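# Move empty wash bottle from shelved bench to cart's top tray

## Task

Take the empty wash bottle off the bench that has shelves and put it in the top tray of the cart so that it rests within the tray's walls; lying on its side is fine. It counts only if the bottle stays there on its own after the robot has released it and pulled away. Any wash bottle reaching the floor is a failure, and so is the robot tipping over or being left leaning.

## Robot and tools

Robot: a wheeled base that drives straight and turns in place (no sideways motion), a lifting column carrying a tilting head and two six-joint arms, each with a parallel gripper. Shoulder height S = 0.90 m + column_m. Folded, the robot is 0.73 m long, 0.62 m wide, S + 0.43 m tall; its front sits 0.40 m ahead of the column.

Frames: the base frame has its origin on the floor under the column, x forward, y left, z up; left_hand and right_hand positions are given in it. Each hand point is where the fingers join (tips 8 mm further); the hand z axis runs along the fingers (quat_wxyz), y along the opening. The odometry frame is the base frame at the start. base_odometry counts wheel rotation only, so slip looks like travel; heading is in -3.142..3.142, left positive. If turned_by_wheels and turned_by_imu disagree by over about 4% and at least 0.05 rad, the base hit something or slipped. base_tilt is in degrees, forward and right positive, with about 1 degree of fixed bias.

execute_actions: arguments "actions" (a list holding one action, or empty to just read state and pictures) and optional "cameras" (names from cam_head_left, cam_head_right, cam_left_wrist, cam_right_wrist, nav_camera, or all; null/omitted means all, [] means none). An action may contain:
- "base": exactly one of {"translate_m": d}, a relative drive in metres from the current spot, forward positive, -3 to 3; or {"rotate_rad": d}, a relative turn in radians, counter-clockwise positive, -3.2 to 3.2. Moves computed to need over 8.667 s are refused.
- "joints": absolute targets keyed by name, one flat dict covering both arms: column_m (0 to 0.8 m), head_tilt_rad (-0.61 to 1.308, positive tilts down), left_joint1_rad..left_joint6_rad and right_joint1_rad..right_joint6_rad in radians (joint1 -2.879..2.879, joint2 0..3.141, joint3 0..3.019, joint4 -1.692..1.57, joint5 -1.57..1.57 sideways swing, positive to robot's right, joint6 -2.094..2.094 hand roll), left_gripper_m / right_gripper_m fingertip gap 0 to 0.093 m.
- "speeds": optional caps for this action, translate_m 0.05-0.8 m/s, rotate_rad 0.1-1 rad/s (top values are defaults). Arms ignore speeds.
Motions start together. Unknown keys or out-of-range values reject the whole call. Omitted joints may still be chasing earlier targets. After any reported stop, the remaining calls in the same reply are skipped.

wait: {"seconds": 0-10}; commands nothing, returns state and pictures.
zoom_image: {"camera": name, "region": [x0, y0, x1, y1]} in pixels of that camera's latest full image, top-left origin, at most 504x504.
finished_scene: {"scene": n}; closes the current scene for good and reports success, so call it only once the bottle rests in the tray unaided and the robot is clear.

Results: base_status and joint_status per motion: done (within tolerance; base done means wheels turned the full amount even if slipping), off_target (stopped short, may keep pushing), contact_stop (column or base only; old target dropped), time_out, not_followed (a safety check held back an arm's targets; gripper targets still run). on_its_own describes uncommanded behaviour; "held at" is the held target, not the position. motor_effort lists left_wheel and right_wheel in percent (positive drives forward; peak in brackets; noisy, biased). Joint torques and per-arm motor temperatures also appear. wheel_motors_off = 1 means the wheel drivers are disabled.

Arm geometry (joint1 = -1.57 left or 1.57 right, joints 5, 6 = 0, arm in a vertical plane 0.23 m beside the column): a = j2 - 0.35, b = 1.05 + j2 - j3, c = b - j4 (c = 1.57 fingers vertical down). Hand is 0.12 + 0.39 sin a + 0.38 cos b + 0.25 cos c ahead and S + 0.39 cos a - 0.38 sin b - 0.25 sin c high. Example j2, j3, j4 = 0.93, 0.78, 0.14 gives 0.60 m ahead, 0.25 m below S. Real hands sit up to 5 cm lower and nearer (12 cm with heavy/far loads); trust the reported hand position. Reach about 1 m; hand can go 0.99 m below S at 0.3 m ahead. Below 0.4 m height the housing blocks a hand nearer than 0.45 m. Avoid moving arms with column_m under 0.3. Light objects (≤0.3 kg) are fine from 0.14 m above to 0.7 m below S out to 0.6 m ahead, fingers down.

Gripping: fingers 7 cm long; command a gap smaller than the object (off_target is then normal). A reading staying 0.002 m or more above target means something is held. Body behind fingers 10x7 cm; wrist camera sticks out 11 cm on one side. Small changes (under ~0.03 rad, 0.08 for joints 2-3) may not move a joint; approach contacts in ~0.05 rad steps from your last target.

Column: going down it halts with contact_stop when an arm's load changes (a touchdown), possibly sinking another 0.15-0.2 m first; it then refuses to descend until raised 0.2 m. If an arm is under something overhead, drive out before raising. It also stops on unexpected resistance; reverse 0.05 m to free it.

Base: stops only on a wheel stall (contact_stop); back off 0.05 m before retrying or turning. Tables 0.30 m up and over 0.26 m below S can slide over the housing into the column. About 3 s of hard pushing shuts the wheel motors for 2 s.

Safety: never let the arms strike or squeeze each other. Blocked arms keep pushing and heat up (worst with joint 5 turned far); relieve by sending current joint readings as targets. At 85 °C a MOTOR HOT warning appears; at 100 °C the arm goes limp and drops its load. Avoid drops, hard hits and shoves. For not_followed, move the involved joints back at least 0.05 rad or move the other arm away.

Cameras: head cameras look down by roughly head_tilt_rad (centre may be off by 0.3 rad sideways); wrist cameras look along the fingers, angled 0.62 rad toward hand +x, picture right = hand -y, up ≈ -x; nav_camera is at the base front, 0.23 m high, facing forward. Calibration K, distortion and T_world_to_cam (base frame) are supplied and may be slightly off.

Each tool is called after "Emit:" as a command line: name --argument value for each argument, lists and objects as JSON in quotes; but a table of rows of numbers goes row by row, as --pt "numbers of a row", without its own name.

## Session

Emit:
execute_actions --actions '[]'

Scene clock: 0.00 s.
Joint torques (N m, as the arm reports them, + toward a larger angle): no reading
Motor temperatures (°C, as the motors report them): left_arm=[27 28 29 29 29 29] | right_arm=[30 29 27 27 27 26]
base_odometry: x=+0.000 y=+0.000 heading=+0.000 (m, m, rad; odometry frame)
turned_by_wheels: +0.000 (rad since the last result)
turned_by_imu: +0.000 (rad since the last result)
base_tilt: forward=+0.2 right=+0.3 (deg)
base_status: not commanded
joint_positions: column_m=+0.551 head_tilt_rad=+0.876 left_joint1_rad=-1.552 left_joint2_rad=+0.913 left_joint3_rad=+0.410 left_joint4_rad=-0.938 left_joint5_rad=+0.043 left_joint6_rad=-0.071 left_gripper_m=+0.094 right_joint1_rad=+1.576 right_joint2_rad=+0.874 right_joint3_rad=+0.434 right_joint4_rad=-0.972 right_joint5_rad=+0.056 right_joint6_rad=+0.046 right_gripper_m=+0.095
joint_status: not commanded
wheel_motors_off: 0
motor_effort: left_wheel=+4 right_wheel=+5 (%)
left_hand: x=+0.1433 y=+0.2210 z=+1.2469 quat_wxyz=(+0.443, +0.049, -0.895, -0.001) (m; base frame)
right_hand: x=+0.1590 y=-0.2339 z=+1.2506 quat_wxyz=(+0.429, -0.006, -0.903, +0.034) (m; base frame)
pictures: cam_head_left, cam_head_right, cam_left_wrist, cam_right_wrist, nav_camera
camera_calibration (this result's frames):
cam_head_left: T_world_to_cam=[[0.0754248, -0.996636, -0.0320459, 0.110881], [-0.717452, -0.0319211, -0.695876, 1.10863], [0.692513, 0.0754777, -0.717446, 0.984644], [0, 0, 0, 1]] pos_world=[0.105147, 0.0715782, 1.48145]
cam_head_right: T_world_to_cam=[[0.0738589, -0.996422, -0.0410897, -0.00103909], [-0.728342, -0.0257514, -0.68473, 1.08763], [0.681221, 0.0805007, -0.727638, 1.00327], [0, 0, 0, 1]] pos_world=[0.108798, -0.053791, 1.4747]
cam_left_wrist: T_world_to_cam=[[0.0863509, -0.995564, -0.0373596, 0.253571], [-0.0347915, -0.0404903, 0.998574, -1.22699], [-0.995657, -0.0849279, -0.0381336, 0.332235], [0, 0, 0, 1]] pos_world=[0.266207, 0.230981, 1.24738]
cam_right_wrist: T_world_to_cam=[[0.0135266, -0.997384, 0.071002, -0.325273], [-0.0576181, 0.070113, 0.995874, -1.21995], [-0.998247, -0.0175618, -0.056519, 0.352496], [0, 0, 0, 1]] pos_world=[0.285987, -0.232698, 1.25794]
Images, in order (width x height): cam_head_left 672x504, cam_head_right 672x504, cam_left_wrist 672x504, cam_right_wrist 672x504, nav_camera 672x504.

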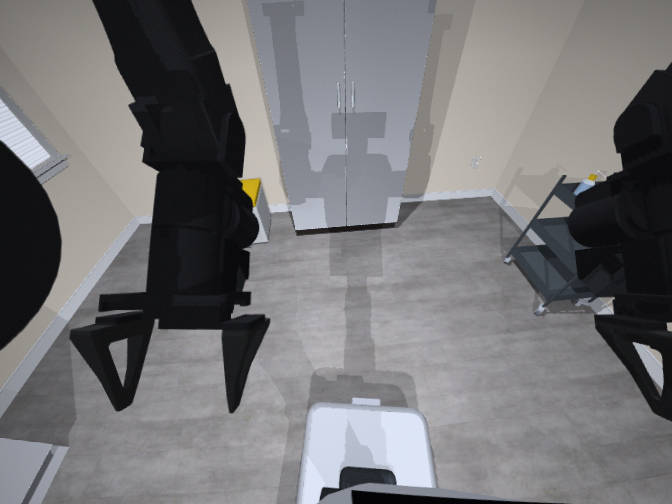

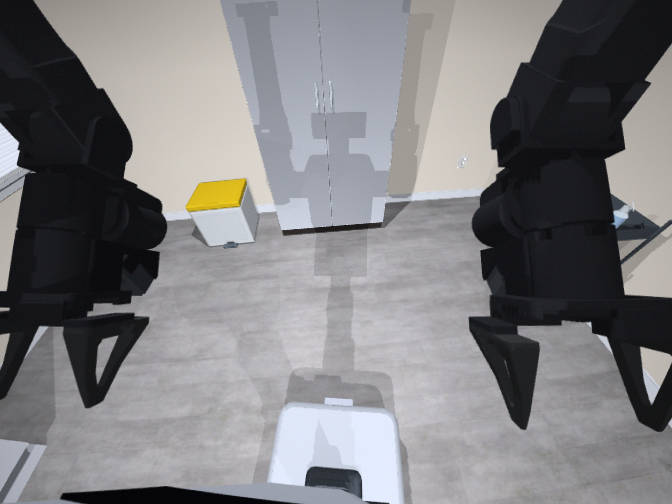

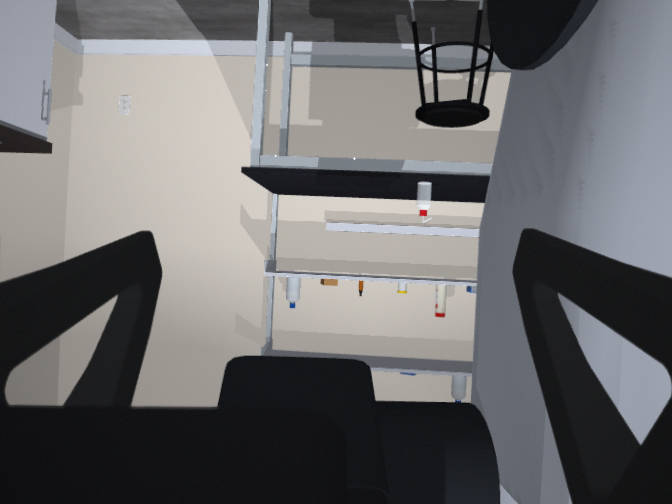

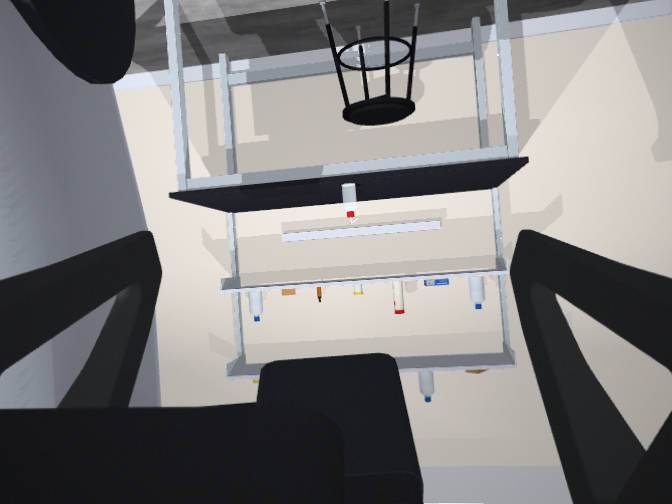

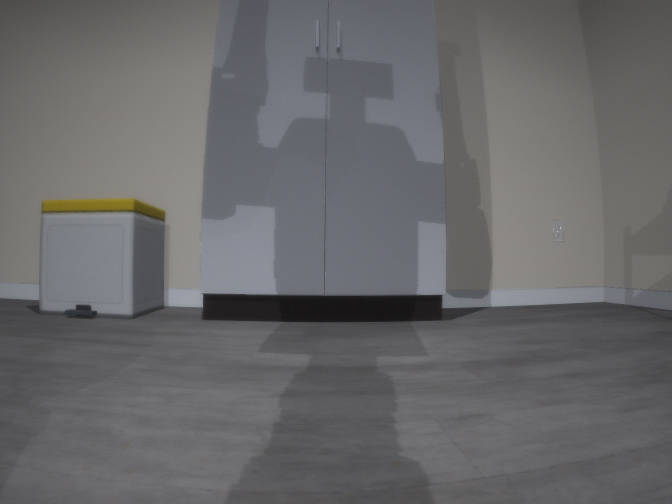

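Emit:
execute_actions --actions '[{"base":{"rotate_rad":-3.06},"joints":{"head_tilt_rad":0.6,"column_m":0.35}}]' --cameras '[]'

Emit:
execute_actions --actions '[{"base":{"translate_m":1.1},"joints":{"left_joint2_rad":1.2,"left_joint3_rad":1.0,"left_joint4_rad":0.8,"left_joint5_rad":0,"left_joint6_rad":0,"left_joint1_rad":-1.57}}]' --cameras '["cam_head_left","cam_head_right"]'

Scene clock: 9.70 s.
Joint torques (N m, as the arm reports them, + toward a larger angle): left_arm=[-1.41 -7.97 -1.35 -1.42  0.03 -0.02] | right_arm=[-0.3  -6.07 -1.18 -1.32  0.16 -0.05]
Motor temperatures (°C, as the motors report them): left_arm=[27 28 29 29 29 29] | right_arm=[30 29 28 27 27 26]
base_odometry: x=+0.000 y=+0.000 heading=-3.059 (m, m, rad; odometry frame)
turned_by_wheels: -3.059 (rad since the last result)
turned_by_imu: -3.048 (rad since the last result)
base_tilt: forward=+0.1 right=+0.2 (deg)
base_status: done
joint_positions: column_m=+0.350 head_tilt_rad=+0.618 left_joint1_rad=-1.552 left_joint2_rad=+0.913 left_joint3_rad=+0.410 left_joint4_rad=-0.938 left_joint5_rad=+0.043 left_joint6_rad=-0.071 left_gripper_m=+0.094 right_joint1_rad=+1.576 right_joint2_rad=+0.874 right_joint3_rad=+0.434 right_joint4_rad=-0.972 right_joint5_rad=+0.056 right_joint6_rad=+0.046 right_gripper_m=+0.095
joint_status: all done
wheel_motors_off: 0
motor_effort: left_wheel=+4(57) right_wheel=-5(55) (%)
left_hand: x=+0.1433 y=+0.2210 z=+1.0456 quat_wxyz=(+0.443, +0.049, -0.895, -0.001) (m; base frame)
right_hand: x=+0.1590 y=-0.2339 z=+1.0493 quat_wxyz=(+0.429, -0.006, -0.903, +0.034) (m; base frame)
pictures: none
No camera images: the call's "cameras" was empty. Leave "cameras" out to get every camera's image.

Scene clock: 13.30 s.
Joint torques (N m, as the arm reports them, + toward a larger angle): left_arm=[ -2.16 -20.04   4.9    3.13  -0.05   0.09] | right_arm=[-0.08 -5.87 -1.56 -1.13  0.13 -0.09]
Motor temperatures (°C, as the motors report them): left_arm=[27 29 29 29 29 29] | right_arm=[30 30 28 27 27 26]
base_odometry: x=-1.096 y=-0.091 heading=-3.059 (m, m, rad; odometry frame)
turned_by_wheels: +0.000 (rad since the last result)
turned_by_imu: -0.002 (rad since the last result)
base_tilt: forward=+0.1 right=+0.3 (deg)
base_status: done
joint_positions: column_m=+0.350 head_tilt_rad=+0.617 left_joint1_rad=-1.560 left_joint2_rad=+1.205 left_joint3_rad=+0.996 left_joint4_rad=+0.784 left_joint5_rad=+0.002 left_joint6_rad=-0.011 left_gripper_m=+0.094 right_joint1_rad=+1.576 right_joint2_rad=+0.874 right_joint3_rad=+0.435 right_joint4_rad=-0.972 right_joint5_rad=+0.056 right_joint6_rad=+0.046 right_gripper_m=+0.095
joint_status: all done
wheel_motors_off: 0
motor_effort: left_wheel=-2(61) right_wheel=+0(60) (%)
left_hand: x=+0.7526 y=+0.2300 z=+1.0284 quat_wxyz=(-0.522, +0.004, -0.853, -0.002) (m; base frame)
right_hand: x=+0.1596 y=-0.2339 z=+1.0491 quat_wxyz=(+0.428, -0.006, -0.903, +0.034) (m; base frame)
pictures: cam_head_left, cam_head_right
camera_calibration (this result's frames):
cam_head_left: T_world_to_cam=[[0.081119, -0.996636, -0.0116427, 0.0768848], [-0.51512, -0.0319211, -0.856524, 1.17303], [0.853271, 0.0754777, -0.515976, 0.562981], [0, 0, 0, 1]] pos_world=[0.117641, 0.0715782, 1.29611]
cam_head_right: T_world_to_cam=[[0.0819235, -0.996422, -0.0207857, -0.0368423], [-0.528503, -0.0257514, -0.848541, 1.15863], [0.844969, 0.0805007, -0.528722, 0.582813], [0, 0, 0, 1]] pos_world=[0.122899, -0.053791, 1.29053]
Images, in order (width x height): cam_head_left 672x504, cam_head_right 672x504.

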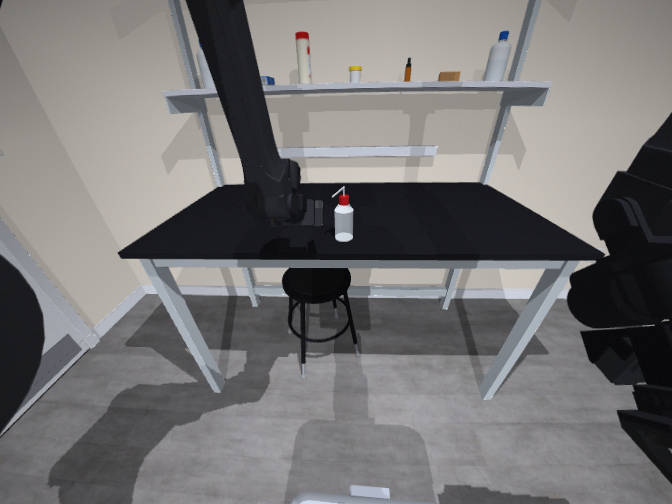

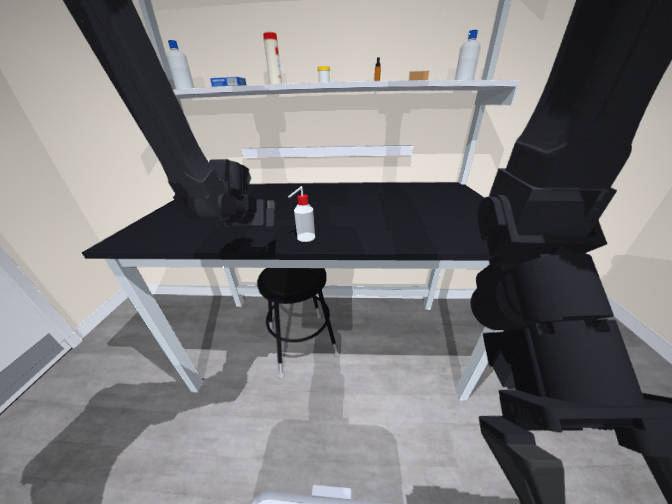

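Emit:
execute_actions --actions '[{"base":{"rotate_rad":-0.092},"joints":{"column_m":0.13}}]' --cameras '[]'

Emit:
execute_actions --actions '[{"base":{"translate_m":0.25},"speeds":{"translate_m":0.4}}]' --cameras '["cam_head_left","cam_head_right","cam_left_wrist"]'

Scene clock: 21.00 s.
Joint torques (N m, as the arm reports them, + toward a larger angle): left_arm=[-1.85 -6.68  3.7  -0.47  0.07 -0.11] | right_arm=[ 0.16 -6.34 -1.42 -1.2   0.2  -0.1 ]
Motor temperatures (°C, as the motors report them): left_arm=[27 29 29 29 29 29] | right_arm=[30 30 28 27 27 26]
base_odometry: x=-1.097 y=-0.091 heading=+3.134 (m, m, rad; odometry frame)
turned_by_wheels: -0.090 (rad since the last result)
turned_by_imu: -0.086 (rad since the last result)
base_tilt: forward=+0.2 right=+0.3 (deg)
base_status: done
joint_positions: column_m=+0.130 head_tilt_rad=+0.617 left_joint1_rad=-1.564 left_joint2_rad=+1.058 left_joint3_rad=+1.028 left_joint4_rad=+0.863 left_joint5_rad=-0.001 left_joint6_rad=+0.011 left_gripper_m=+0.094 right_joint1_rad=+1.576 right_joint2_rad=+0.874 right_joint3_rad=+0.435 right_joint4_rad=-0.972 right_joint5_rad=+0.056 right_joint6_rad=+0.046 right_gripper_m=+0.095
joint_status: all done
wheel_motors_off: 0
motor_effort: left_wheel=+7(50) right_wheel=-4(57) (%)
left_hand: x=+0.7968 y=+0.2276 z=+0.9350 quat_wxyz=(-0.628, -0.004, -0.778, -0.007) (m; base frame)
right_hand: x=+0.1596 y=-0.2339 z=+0.8291 quat_wxyz=(+0.428, -0.006, -0.903, +0.034) (m; base frame)
pictures: none
No camera images: the call's "cameras" was empty. Leave "cameras" out to get every camera's image.

Scene clock: 22.87 s.
Joint torques (N m, as the arm reports them, + toward a larger angle): left_arm=[-1.91 -6.7   3.42 -0.44  0.09 -0.11] | right_arm=[-0.62 -6.49 -1.33 -1.17  0.15 -0.13]
Motor temperatures (°C, as the motors report them): left_arm=[27 29 29 29 29 29] | right_arm=[30 30 28 27 27 26]
base_odometry: x=-1.347 y=-0.089 heading=+3.133 (m, m, rad; odometry frame)
turned_by_wheels: -0.001 (rad since the last result)
turned_by_imu: -0.001 (rad since the last result)
base_tilt: forward=+0.1 right=+0.3 (deg)
base_status: done
joint_positions: column_m=+0.130 head_tilt_rad=+0.617 left_joint1_rad=-1.564 left_joint2_rad=+1.058 left_joint3_rad=+1.032 left_joint4_rad=+0.863 left_joint5_rad=-0.002 left_joint6_rad=+0.011 left_gripper_m=+0.094 right_joint1_rad=+1.576 right_joint2_rad=+0.874 right_joint3_rad=+0.435 right_joint4_rad=-0.972 right_joint5_rad=+0.056 right_joint6_rad=+0.046 right_gripper_m=+0.095
joint_status: not commanded
wheel_motors_off: 0
motor_effort: left_wheel=+1(41) right_wheel=-1(63) (%)
left_hand: x=+0.7981 y=+0.2277 z=+0.9362 quat_wxyz=(-0.629, -0.004, -0.777, -0.007) (m; base frame)
right_hand: x=+0.1598 y=-0.2339 z=+0.8290 quat_wxyz=(+0.428, -0.006, -0.903, +0.034) (m; base frame)
pictures: cam_head_left, cam_head_right, cam_left_wrist
camera_calibration (this result's frames):
cam_head_left: T_world_to_cam=[[0.0811204, -0.996636, -0.0116325, 0.0743119], [-0.515012, -0.0319211, -0.856589, 0.98467], [0.853336, 0.0754777, -0.515869, 0.449344], [0, 0, 0, 1]] pos_world=[0.117646, 0.0715782, 1.07612]
cam_head_right: T_world_to_cam=[[0.0819261, -0.996422, -0.0207754, -0.0414268], [-0.528396, -0.0257514, -0.848607, 0.972024], [0.845036, 0.0805007, -0.528615, 0.466374], [0, 0, 0, 1]] pos_world=[0.122905, -0.053791, 1.07054]
cam_left_wrist: T_world_to_cam=[[-0.00343748, -0.999746, -0.0222755, 0.250586], [-0.735642, 0.0176169, -0.677141, 1.22125], [0.677361, 0.0140591, -0.735516, 0.26802], [0, 0, 0, 1]] pos_world=[0.717721, 0.225239, 1.02968]
Images, in order (width x height): cam_head_left 672x504, cam_head_right 672x504, cam_left_wrist 672x504.

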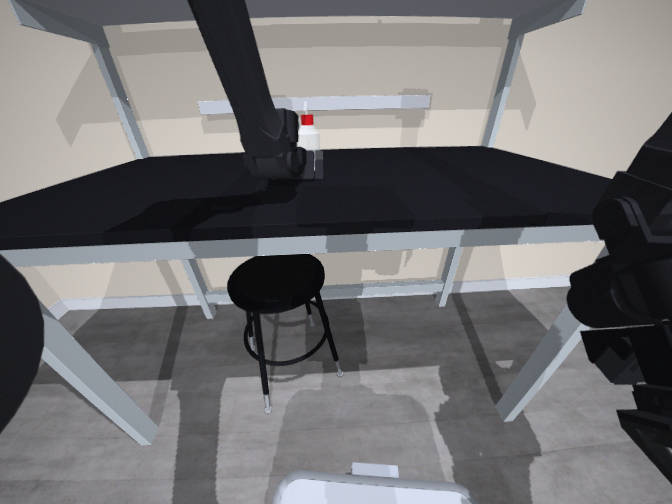

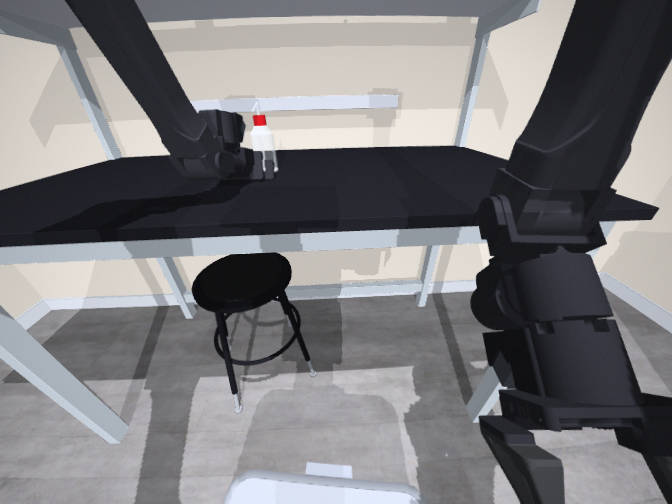

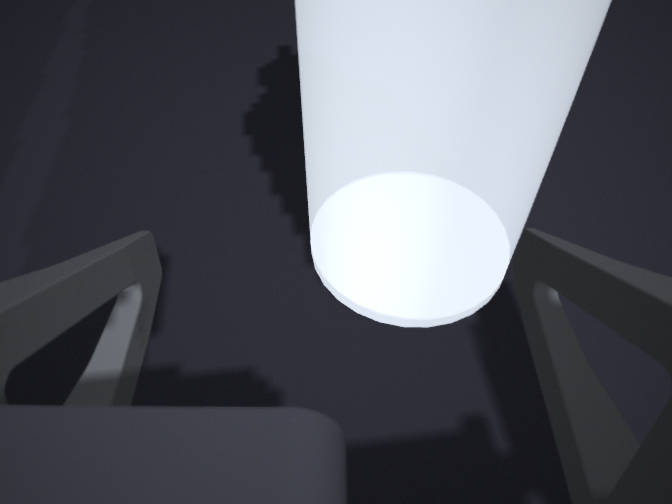

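Emit:
execute_actions --actions '[{"joints":{"column_m":0.3,"left_joint1_rad":-1.57,"left_joint2_rad":1.2,"left_joint3_rad":1.0,"left_joint4_rad":0.8}}]' --cameras '["cam_head_left","cam_head_right","cam_left_wrist"]'

Scene clock: 29.83 s.
Joint torques (N m, as the arm reports them, + toward a larger angle): left_arm=[ -1.83 -17.42   4.6    2.02   0.09  -0.08] | right_arm=[-0.12 -6.25 -1.61 -1.09  0.15 -0.1 ]
Motor temperatures (°C, as the motors report them): left_arm=[27 29 30 29 29 29] | right_arm=[30 30 28 27 27 26]
base_odometry: x=-1.347 y=-0.089 heading=+3.133 (m, m, rad; odometry frame)
turned_by_wheels: +0.000 (rad since the last result)
turned_by_imu: +0.002 (rad since the last result)
base_tilt: forward=+0.1 right=+0.2 (deg)
base_status: not commanded
joint_positions: column_m=+0.300 head_tilt_rad=+0.617 left_joint1_rad=-1.564 left_joint2_rad=+1.174 left_joint3_rad=+1.004 left_joint4_rad=+0.809 left_joint5_rad=-0.002 left_joint6_rad=+0.008 left_gripper_m=+0.094 right_joint1_rad=+1.576 right_joint2_rad=+0.874 right_joint3_rad=+0.435 right_joint4_rad=-0.972 right_joint5_rad=+0.056 right_joint6_rad=+0.046 right_gripper_m=+0.095
joint_status: all done
wheel_motors_off: 0
motor_effort: left_wheel=-3(5) right_wheel=+6(6) (%)
left_hand: x=+0.7651 y=+0.2282 z=+1.0061 quat_wxyz=(-0.549, -0.003, -0.836, -0.006) (m; base frame)
right_hand: x=+0.1598 y=-0.2339 z=+0.9989 quat_wxyz=(+0.428, -0.006, -0.903, +0.034) (m; base frame)
pictures: cam_head_left, cam_head_right, cam_left_wrist
camera_calibration (this result's frames):
cam_head_left: T_world_to_cam=[[0.0811204, -0.996636, -0.0116325, 0.0762878], [-0.515012, -0.0319211, -0.856589, 1.13017], [0.853336, 0.0754777, -0.515869, 0.536969], [0, 0, 0, 1]] pos_world=[0.117646, 0.0715782, 1.24598]
cam_head_right: T_world_to_cam=[[0.0819261, -0.996422, -0.0207754, -0.0378979], [-0.528396, -0.0257514, -0.848607, 1.11617], [0.845036, 0.0805007, -0.528615, 0.556163], [0, 0, 0, 1]] pos_world=[0.122905, -0.053791, 1.2404]
cam_left_wrist: T_world_to_cam=[[-0.00555047, -0.999819, -0.0181931, 0.250001], [-0.854683, 0.0141879, -0.518956, 1.17703], [0.51912, 0.0126689, -0.854607, 0.582972], [0, 0, 0, 1]] pos_world=[0.704744, 0.225871, 1.11359]
Images, in order (width x height): cam_head_left 672x504, cam_head_right 672x504, cam_left_wrist 672x504.

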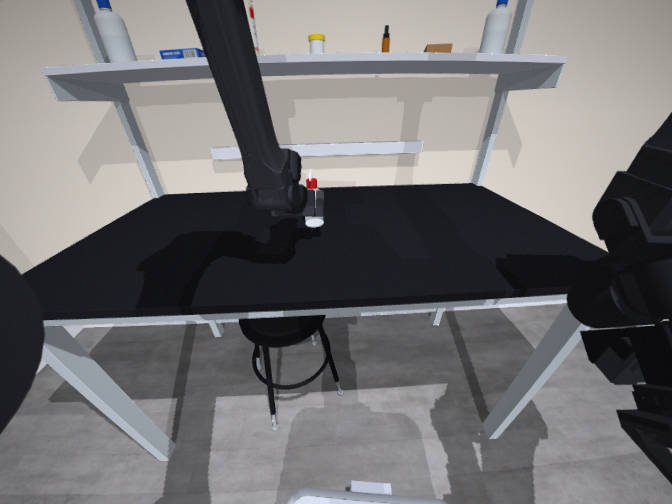

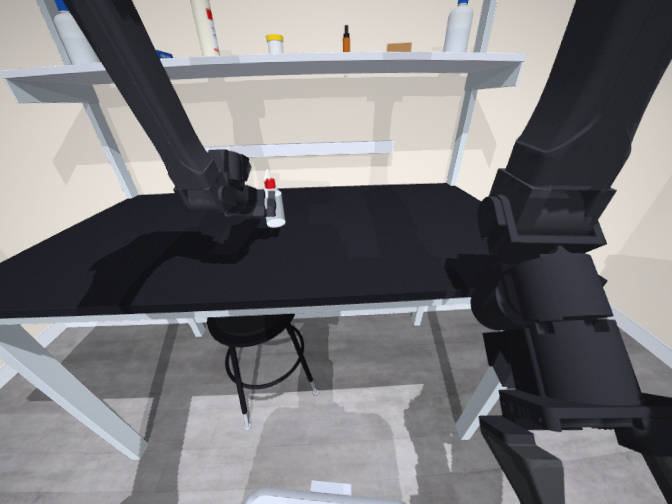

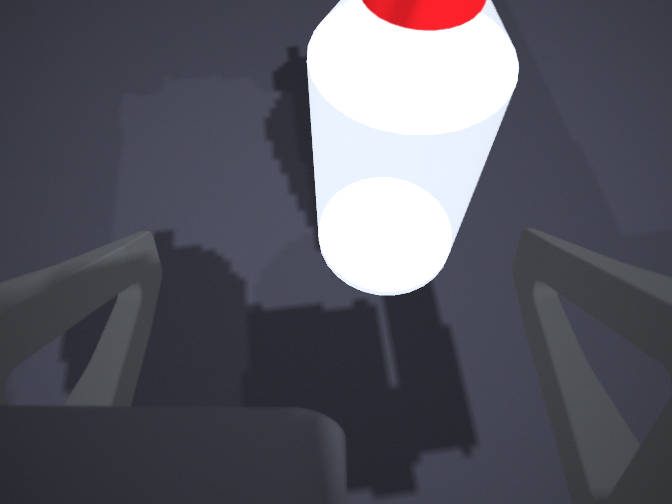

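Emit:
execute_actions --actions '[{"base":{"rotate_rad":-0.028},"joints":{"column_m":0.28}}]' --cameras '["cam_left_wrist"]'

Emit:
execute_actions --actions '[{"base":{"translate_m":0.055},"speeds":{"translate_m":0.1}}]' --cameras '["cam_left_wrist","cam_head_right"]'

Scene clock: 34.50 s.
Joint torques (N m, as the arm reports them, + toward a larger angle): left_arm=[ -1.57 -17.65   4.53   2.06   0.04  -0.08] | right_arm=[-0.21 -5.65 -1.56 -1.41  0.17 -0.09]
Motor temperatures (°C, as the motors report them): left_arm=[27 29 30 29 29 29] | right_arm=[30 30 28 27 27 26]
base_odometry: x=-1.347 y=-0.089 heading=+3.108 (m, m, rad; odometry frame)
turned_by_wheels: -0.025 (rad since the last result)
turned_by_imu: -0.024 (rad since the last result)
base_tilt: forward=+0.1 right=+0.3 (deg)
base_status: done
joint_positions: column_m=+0.280 head_tilt_rad=+0.617 left_joint1_rad=-1.565 left_joint2_rad=+1.175 left_joint3_rad=+1.004 left_joint4_rad=+0.809 left_joint5_rad=-0.001 left_joint6_rad=+0.008 left_gripper_m=+0.094 right_joint1_rad=+1.576 right_joint2_rad=+0.874 right_joint3_rad=+0.435 right_joint4_rad=-0.972 right_joint5_rad=+0.056 right_joint6_rad=+0.046 right_gripper_m=+0.095
joint_status: all done
wheel_motors_off: 0
motor_effort: left_wheel=+3(55) right_wheel=+0(56) (%)
left_hand: x=+0.7649 y=+0.2275 z=+0.9857 quat_wxyz=(-0.548, -0.003, -0.836, -0.005) (m; base frame)
right_hand: x=+0.1598 y=-0.2339 z=+0.9790 quat_wxyz=(+0.428, -0.006, -0.903, +0.034) (m; base frame)
pictures: cam_left_wrist
camera_calibration (this result's frames):
cam_left_wrist: T_world_to_cam=[[-0.00734105, -0.99983, -0.0169182, 0.249094], [-0.855056, 0.0150486, -0.518318, 1.1658], [0.518484, 0.010661, -0.855021, 0.566992], [0, 0, 0, 1]] pos_world=[0.704675, 0.225463, 1.09326]
Images, in order (width x height): cam_left_wrist 672x504.

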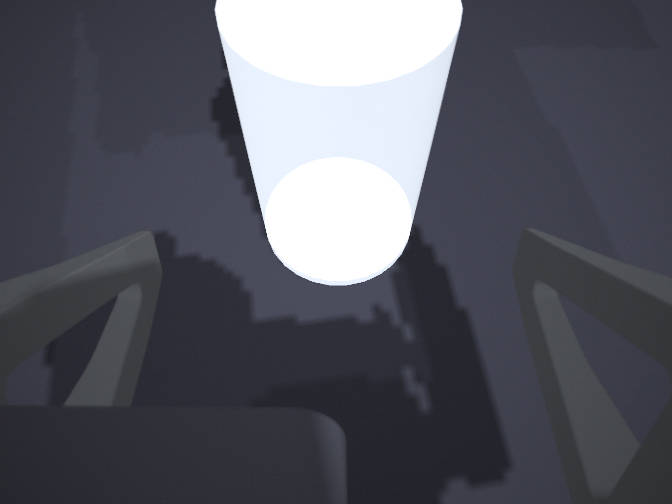

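Scene clock: 35.93 s.
Joint torques (N m, as the arm reports them, + toward a larger angle): left_arm=[ -1.69 -17.16   4.85   1.98   0.06  -0.09] | right_arm=[-0.32 -6.7  -1.41 -1.44  0.13 -0.1 ]
Motor temperatures (°C, as the motors report them): left_arm=[27 29 30 29 29 29] | right_arm=[30 30 28 27 27 26]
base_odometry: x=-1.402 y=-0.087 heading=+3.106 (m, m, rad; odometry frame)
turned_by_wheels: -0.001 (rad since the last result)
turned_by_imu: -0.001 (rad since the last result)
base_tilt: forward=+0.1 right=+0.3 (deg)
base_status: done
joint_positions: column_m=+0.280 head_tilt_rad=+0.617 left_joint1_rad=-1.565 left_joint2_rad=+1.176 left_joint3_rad=+1.001 left_joint4_rad=+0.808 left_joint5_rad=-0.001 left_joint6_rad=+0.008 left_gripper_m=+0.094 right_joint1_rad=+1.576 right_joint2_rad=+0.874 right_joint3_rad=+0.434 right_joint4_rad=-0.972 right_joint5_rad=+0.056 right_joint6_rad=+0.046 right_gripper_m=+0.095
joint_status: not commanded
wheel_motors_off: 0
motor_effort: left_wheel=-2(37) right_wheel=+3(54) (%)
left_hand: x=+0.7636 y=+0.2275 z=+0.9841 quat_wxyz=(-0.547, -0.003, -0.837, -0.005) (m; base frame)
right_hand: x=+0.1588 y=-0.2339 z=+0.9793 quat_wxyz=(+0.429, -0.006, -0.903, +0.034) (m; base frame)
pictures: cam_head_right, cam_left_wrist
camera_calibration (this result's frames):
cam_head_right: T_world_to_cam=[[0.0819263, -0.996422, -0.0207746, -0.0383121], [-0.528387, -0.0257514, -0.848613, 1.0993], [0.845041, 0.0805007, -0.528606, 0.54564], [0, 0, 0, 1]] pos_world=[0.122906, -0.053791, 1.22051]
cam_left_wrist: T_world_to_cam=[[-0.00738702, -0.99983, -0.0168794, 0.249058], [-0.857027, 0.0150272, -0.515052, 1.16213], [0.515218, 0.0106614, -0.856993, 0.570708], [0, 0, 0, 1]] pos_world=[0.703776, 0.225468, 1.09185]
Images, in order (width x height): cam_head_right 672x504, cam_left_wrist 672x504.

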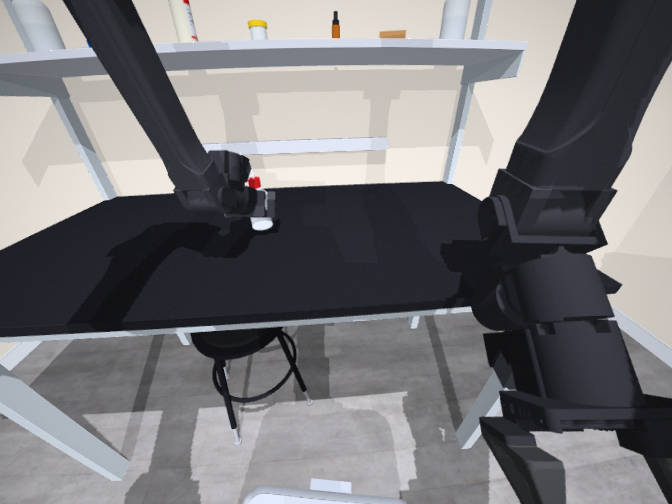

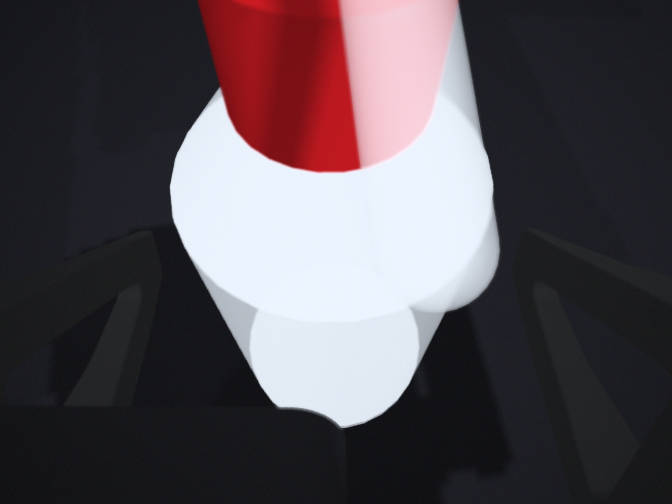

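Emit:
execute_actions --actions '[{"base":{"translate_m":0.012},"joints":{"column_m":0.25},"speeds":{"translate_m":0.1}}]' --cameras '["cam_left_wrist","cam_head_right"]'

Emit:
execute_actions --actions '[{"joints":{"left_gripper_m":0.04}}]' --cameras '["cam_left_wrist"]'

Scene clock: 40.20 s.
Joint torques (N m, as the arm reports them, + toward a larger angle): left_arm=[ -1.67 -15.66   4.95   1.26   0.04  -0.08] | right_arm=[-0.17 -5.98 -1.3  -1.31  0.12 -0.1 ]
Motor temperatures (°C, as the motors report them): left_arm=[27 30 30 29 29 29] | right_arm=[30 30 28 27 27 26]
base_odometry: x=-1.414 y=-0.086 heading=+3.105 (m, m, rad; odometry frame)
turned_by_wheels: -0.001 (rad since the last result)
turned_by_imu: +0.000 (rad since the last result)
base_tilt: forward=+0.1 right=+0.2 (deg)
base_status: done
joint_positions: column_m=+0.250 head_tilt_rad=+0.617 left_joint1_rad=-1.565 left_joint2_rad=+1.156 left_joint3_rad=+1.001 left_joint4_rad=+0.826 left_joint5_rad=-0.001 left_joint6_rad=+0.008 left_gripper_m=+0.094 right_joint1_rad=+1.576 right_joint2_rad=+0.874 right_joint3_rad=+0.434 right_joint4_rad=-0.972 right_joint5_rad=+0.056 right_joint6_rad=+0.046 right_gripper_m=+0.095
joint_status: all done
wheel_motors_off: 0
motor_effort: left_wheel=+1(43) right_wheel=+1(37) (%)
left_hand: x=+0.7690 y=+0.2274 z=+0.9706 quat_wxyz=(-0.562, -0.003, -0.827, -0.005) (m; base frame)
right_hand: x=+0.1588 y=-0.2339 z=+0.9493 quat_wxyz=(+0.429, -0.006, -0.903, +0.034) (m; base frame)
pictures: cam_head_right, cam_left_wrist
camera_calibration (this result's frames):
cam_head_right: T_world_to_cam=[[0.0819298, -0.996422, -0.0207606, -0.0389524], [-0.528243, -0.0257514, -0.848702, 1.07396], [0.845131, 0.0805007, -0.528463, 0.529608], [0, 0, 0, 1]] pos_world=[0.122913, -0.053791, 1.19054]
cam_left_wrist: T_world_to_cam=[[-0.00679467, -0.999834, -0.0168933, 0.248364], [-0.837385, 0.0149229, -0.54641, 1.17512], [0.546571, 0.0104335, -0.837347, 0.513246], [0, 0, 0, 1]] pos_world=[0.70519, 0.225431, 1.07606]
Images, in order (width x height): cam_head_right 672x504, cam_left_wrist 672x504.

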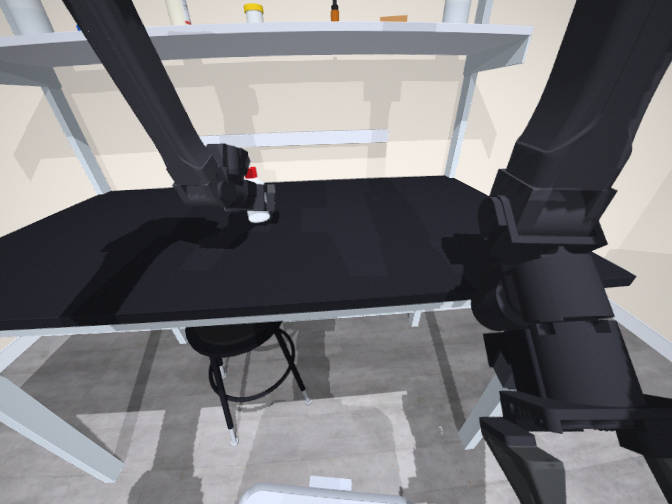

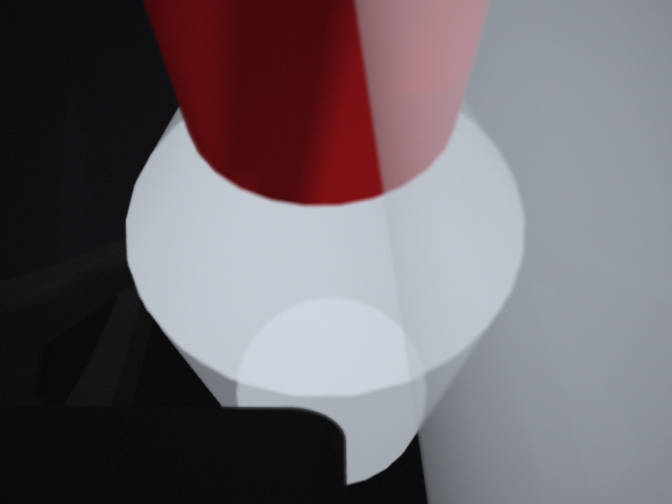

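Scene clock: 40.80 s.
Joint torques (N m, as the arm reports them, + toward a larger angle): left_arm=[ -1.68 -15.61   4.9    1.18   0.05  -0.08] | right_arm=[-0.21 -6.18 -1.28 -1.3   0.16 -0.05]
Motor temperatures (°C, as the motors report them): left_arm=[27 30 30 29 29 29] | right_arm=[30 30 28 27 27 26]
base_odometry: x=-1.414 y=-0.086 heading=+3.105 (m, m, rad; odometry frame)
turned_by_wheels: +0.000 (rad since the last result)
turned_by_imu: +0.000 (rad since the last result)
base_tilt: forward=+0.0 right=+0.3 (deg)
base_status: not commanded
joint_positions: column_m=+0.250 head_tilt_rad=+0.617 left_joint1_rad=-1.565 left_joint2_rad=+1.156 left_joint3_rad=+1.002 left_joint4_rad=+0.827 left_joint5_rad=-0.001 left_joint6_rad=+0.008 left_gripper_m=+0.054 right_joint1_rad=+1.576 right_joint2_rad=+0.874 right_joint3_rad=+0.434 right_joint4_rad=-0.972 right_joint5_rad=+0.056 right_joint6_rad=+0.046 right_gripper_m=+0.095
joint_status: left_gripper_m off_target (ended at +0.054, target +0.040)
wheel_motors_off: 0
motor_effort: left_wheel=-2(1) right_wheel=+3(4) (%)
left_hand: x=+0.7694 y=+0.2275 z=+0.9710 quat_wxyz=(-0.563, -0.003, -0.826, -0.005) (m; base frame)
right_hand: x=+0.1588 y=-0.2339 z=+0.9493 quat_wxyz=(+0.429, -0.006, -0.903, +0.034) (m; base frame)
pictures: cam_left_wrist
camera_calibration (this result's frames):
cam_left_wrist: T_world_to_cam=[[-0.00642134, -0.999834, -0.0170476, 0.248301], [-0.836555, 0.014711, -0.547686, 1.17636], [0.547846, 0.0107444, -0.83651, 0.511537], [0, 0, 0, 1]] pos_world=[0.705439, 0.225458, 1.07641]
Images, in order (width x height): cam_left_wrist 672x504.

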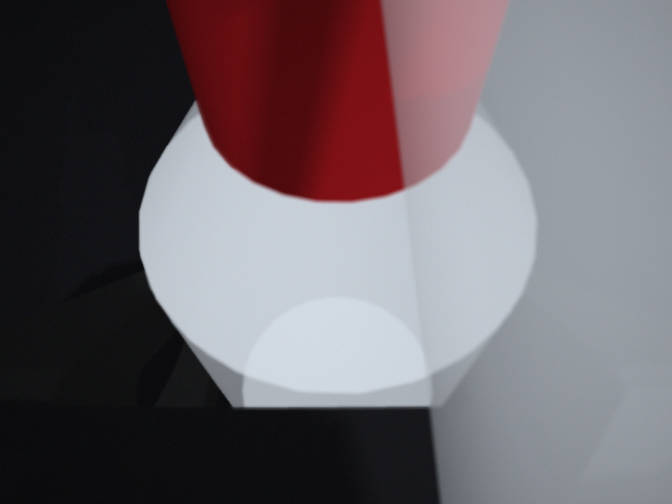

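Emit:
execute_actions --actions '[{"joints":{"column_m":0.36}}]' --cameras '["cam_head_right"]'

Emit:
execute_actions --actions '[{"base":{"translate_m":-1.1}}]' --cameras '[]'

Emit:
execute_actions --actions '[{"base":{"rotate_rad":2.36},"joints":{"column_m":0.5},"speeds":{"rotate_rad":0.7}}]' --cameras '["cam_head_left","cam_head_right"]'

Scene clock: 47.13 s.
Joint torques (N m, as the arm reports them, + toward a larger angle): left_arm=[ -1.71 -17.62   4.71   2.14   0.06  -0.08] | right_arm=[-0.34 -6.35 -1.51 -1.49  0.13 -0.08]
Motor temperatures (°C, as the motors report them): left_arm=[27 30 30 29 29 29] | right_arm=[30 30 28 27 27 26]
base_odometry: x=-1.414 y=-0.086 heading=+3.105 (m, m, rad; odometry frame)
turned_by_wheels: +0.000 (rad since the last result)
turned_by_imu: +0.002 (rad since the last result)
base_tilt: forward=+0.1 right=+0.3 (deg)
base_status: not commanded
joint_positions: column_m=+0.360 head_tilt_rad=+0.617 left_joint1_rad=-1.565 left_joint2_rad=+1.177 left_joint3_rad=+1.002 left_joint4_rad=+0.807 left_joint5_rad=-0.001 left_joint6_rad=+0.008 left_gripper_m=+0.054 right_joint1_rad=+1.576 right_joint2_rad=+0.874 right_joint3_rad=+0.434 right_joint4_rad=-0.972 right_joint5_rad=+0.056 right_joint6_rad=+0.046 right_gripper_m=+0.095
joint_status: all done
wheel_motors_off: 0
motor_effort: left_wheel=-2(1) right_wheel=+3(3) (%)
left_hand: x=+0.7636 y=+0.2276 z=+1.0632 quat_wxyz=(-0.546, -0.003, -0.838, -0.005) (m; base frame)
right_hand: x=+0.1588 y=-0.2339 z=+1.0592 quat_wxyz=(+0.429, -0.006, -0.903, +0.034) (m; base frame)
pictures: cam_head_right
camera_calibration (this result's frames):
cam_head_right: T_world_to_cam=[[0.0819298, -0.996422, -0.0207607, -0.0366709], [-0.528243, -0.0257514, -0.848702, 1.16722], [0.845131, 0.0805007, -0.528463, 0.587683], [0, 0, 0, 1]] pos_world=[0.122913, -0.053791, 1.30043]
Images, in order (width x height): cam_head_right 672x504.

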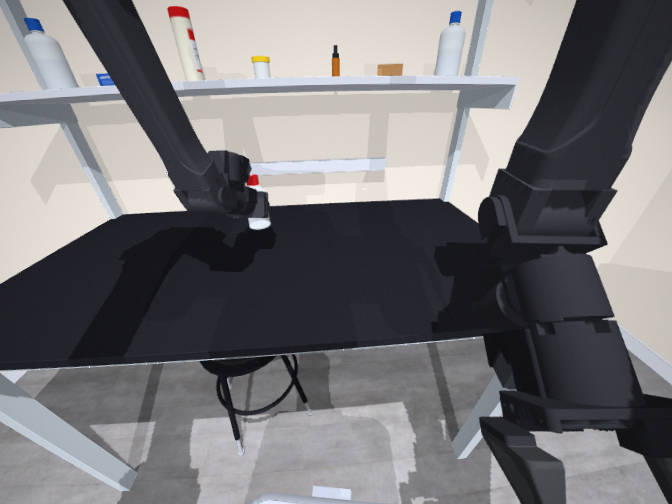

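Scene clock: 50.80 s.
Joint torques (N m, as the arm reports them, + toward a larger angle): left_arm=[ -1.7  -17.45   4.88   2.14   0.06  -0.07] | right_arm=[-0.28 -5.65 -1.17 -1.18  0.14 -0.13]
Motor temperatures (°C, as the motors report them): left_arm=[27 30 30 29 29 29] | right_arm=[30 30 28 27 27 26]
base_odometry: x=-0.314 y=-0.127 heading=+3.105 (m, m, rad; odometry frame)
turned_by_wheels: -0.001 (rad since the last result)
turned_by_imu: +0.004 (rad since the last result)
base_tilt: forward=+0.1 right=+0.2 (deg)
base_status: done
joint_positions: column_m=+0.360 head_tilt_rad=+0.617 left_joint1_rad=-1.565 left_joint2_rad=+1.178 left_joint3_rad=+0.999 left_joint4_rad=+0.806 left_joint5_rad=-0.001 left_joint6_rad=+0.008 left_gripper_m=+0.054 right_joint1_rad=+1.576 right_joint2_rad=+0.874 right_joint3_rad=+0.432 right_joint4_rad=-0.972 right_joint5_rad=+0.056 right_joint6_rad=+0.046 right_gripper_m=+0.095
joint_status: not commanded
wheel_motors_off: 0
motor_effort: left_wheel=-1(54) right_wheel=+2(72) (%)
left_hand: x=+0.7617 y=+0.2276 z=+1.0609 quat_wxyz=(-0.544, -0.003, -0.839, -0.005) (m; base frame)
right_hand: x=+0.1580 y=-0.2339 z=+1.0594 quat_wxyz=(+0.430, -0.006, -0.902, +0.034) (m; base frame)
pictures: none
No camera images: the call's "cameras" was empty. Leave "cameras" out to get every camera's image.

Scene clock: 55.40 s.
Joint torques (N m, as the arm reports them, + toward a larger angle): left_arm=[ -1.9  -17.55   4.82   2.14   0.04  -0.08] | right_arm=[-1.09 -5.63 -1.16 -1.3   0.16 -0.15]
Motor temperatures (°C, as the motors report them): left_arm=[27 30 30 29 29 29] | right_arm=[30 30 28 27 27 26]
base_odometry: x=-0.314 y=-0.127 heading=-0.820 (m, m, rad; odometry frame)
turned_by_wheels: +2.359 (rad since the last result)
turned_by_imu: +2.356 (rad since the last result)
base_tilt: forward=+0.1 right=+0.3 (deg)
base_status: done
joint_positions: column_m=+0.500 head_tilt_rad=+0.617 left_joint1_rad=-1.566 left_joint2_rad=+1.179 left_joint3_rad=+0.999 left_joint4_rad=+0.806 left_joint5_rad=-0.001 left_joint6_rad=+0.008 left_gripper_m=+0.054 right_joint1_rad=+1.576 right_joint2_rad=+0.874 right_joint3_rad=+0.432 right_joint4_rad=-0.972 right_joint5_rad=+0.056 right_joint6_rad=+0.046 right_gripper_m=+0.095
joint_status: all done
wheel_motors_off: 0
motor_effort: left_wheel=-4(44) right_wheel=+6(62) (%)
left_hand: x=+0.7616 y=+0.2273 z=+1.2007 quat_wxyz=(-0.544, -0.003, -0.839, -0.005) (m; base frame)
right_hand: x=+0.1580 y=-0.2339 z=+1.1994 quat_wxyz=(+0.430, -0.006, -0.902, +0.034) (m; base frame)
pictures: cam_head_left, cam_head_right
camera_calibration (this result's frames):
cam_head_left: T_world_to_cam=[[0.0811225, -0.996636, -0.0116179, 0.0785927], [-0.514858, -0.0319211, -0.856681, 1.30163], [0.853429, 0.0754777, -0.515715, 0.639918], [0, 0, 0, 1]] pos_world=[0.117654, 0.0715782, 1.44601]
cam_head_right: T_world_to_cam=[[0.0819298, -0.996422, -0.0207607, -0.0337646], [-0.528244, -0.0257514, -0.848702, 1.28604], [0.845131, 0.0805007, -0.528463, 0.661664], [0, 0, 0, 1]] pos_world=[0.122913, -0.053791, 1.44043]
Images, in order (width x height): cam_head_left 672x504, cam_head_right 672x504.

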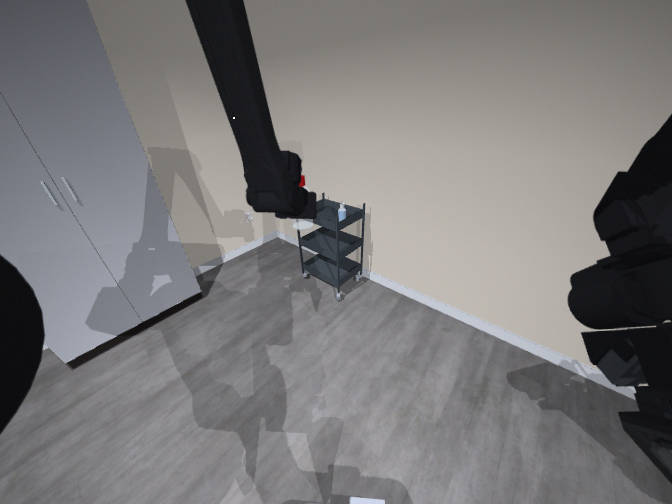

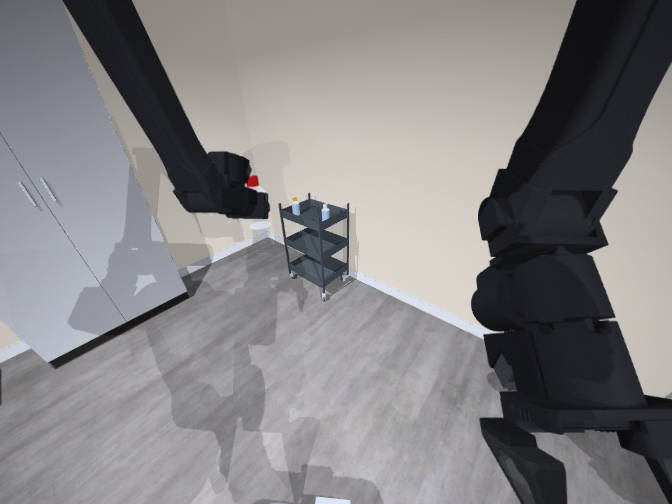

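Emit:
execute_actions --actions '[{"base":{"translate_m":0.8},"joints":{"head_tilt_rad":0.75}}]' --cameras '["cam_head_left","cam_head_right"]'

Emit:
zoom_image --camera "cam_head_right" --region '[220, 180, 400, 360]'

Scene clock: 60.87 s.
Joint torques (N m, as the arm reports them, + toward a larger angle): left_arm=[ -1.63 -17.15   4.97   2.14   0.04  -0.08] | right_arm=[ 0.43 -5.84 -1.35 -1.39  0.14 -0.13]
Motor temperatures (°C, as the motors report them): left_arm=[27 30 30 29 29 29] | right_arm=[30 30 28 27 27 26]
base_odometry: x=+0.232 y=-0.711 heading=-0.819 (m, m, rad; odometry frame)
turned_by_wheels: +0.000 (rad since the last result)
turned_by_imu: +0.000 (rad since the last result)
base_tilt: forward=+0.2 right=+0.2 (deg)
base_status: done
joint_positions: column_m=+0.500 head_tilt_rad=+0.753 left_joint1_rad=-1.566 left_joint2_rad=+1.179 left_joint3_rad=+0.998 left_joint4_rad=+0.806 left_joint5_rad=-0.001 left_joint6_rad=+0.008 left_gripper_m=+0.054 right_joint1_rad=+1.576 right_joint2_rad=+0.874 right_joint3_rad=+0.435 right_joint4_rad=-0.972 right_joint5_rad=+0.056 right_joint6_rad=+0.046 right_gripper_m=+0.095
joint_status: all done
wheel_motors_off: 0
motor_effort: left_wheel=+1(60) right_wheel=+1(62) (%)
left_hand: x=+0.7613 y=+0.2273 z=+1.2003 quat_wxyz=(-0.543, -0.003, -0.839, -0.005) (m; base frame)
right_hand: x=+0.1598 y=-0.2339 z=+1.1989 quat_wxyz=(+0.428, -0.006, -0.903, +0.034) (m; base frame)
pictures: cam_head_left, cam_head_right
camera_calibration (this result's frames):
cam_head_left: T_world_to_cam=[[0.0787961, -0.996636, -0.0225169, 0.0949041], [-0.626328, -0.0319211, -0.778905, 1.19163], [0.775567, 0.0754777, -0.626737, 0.80878], [0, 0, 0, 1]] pos_world=[0.111613, 0.0715782, 1.4372]
cam_head_right: T_world_to_cam=[[0.0783555, -0.996422, -0.0316847, -0.0173537], [-0.638508, -0.0257514, -0.769184, 1.17339], [0.765616, 0.0805007, -0.638241, 0.828761], [0, 0, 0, 1]] pos_world=[0.116067, -0.053791, 1.43095]
Images, in order (width x height): cam_head_left 672x504, cam_head_right 672x504.

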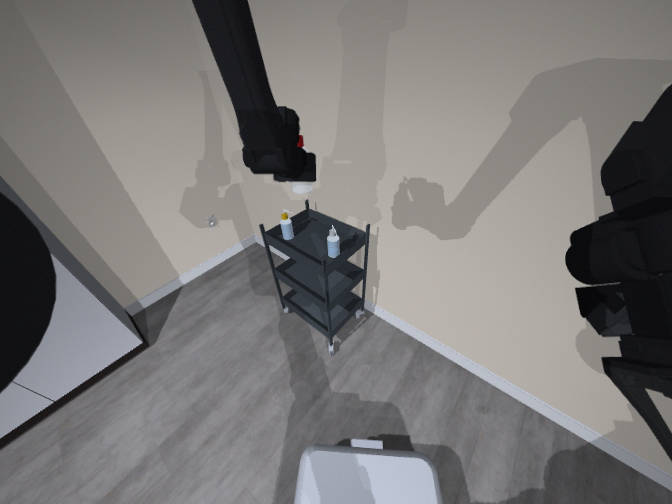

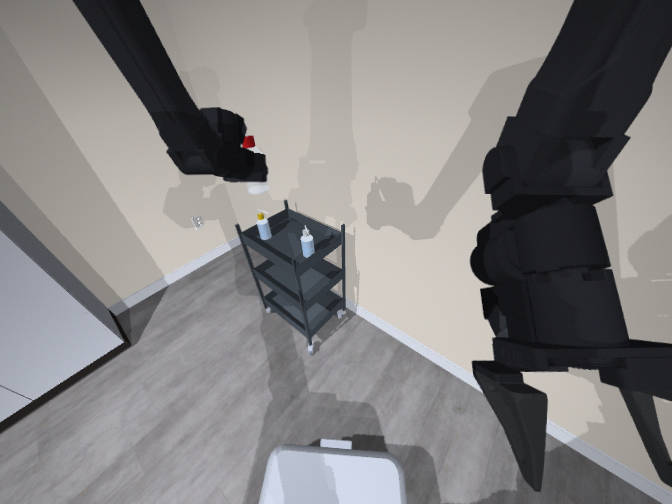

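Region (220, 180, 400, 360) of cam_head_right's 672x504 image, scaled by 2.800, with more detail than that image has.

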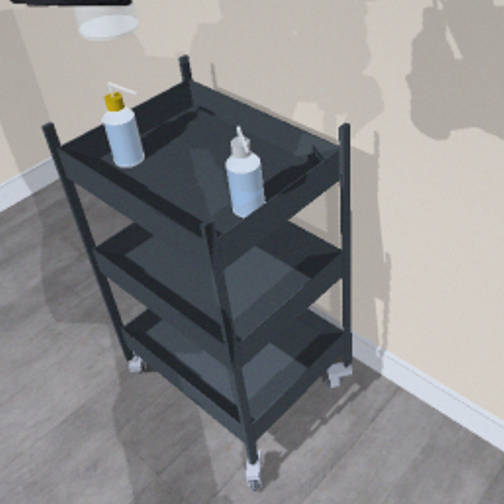

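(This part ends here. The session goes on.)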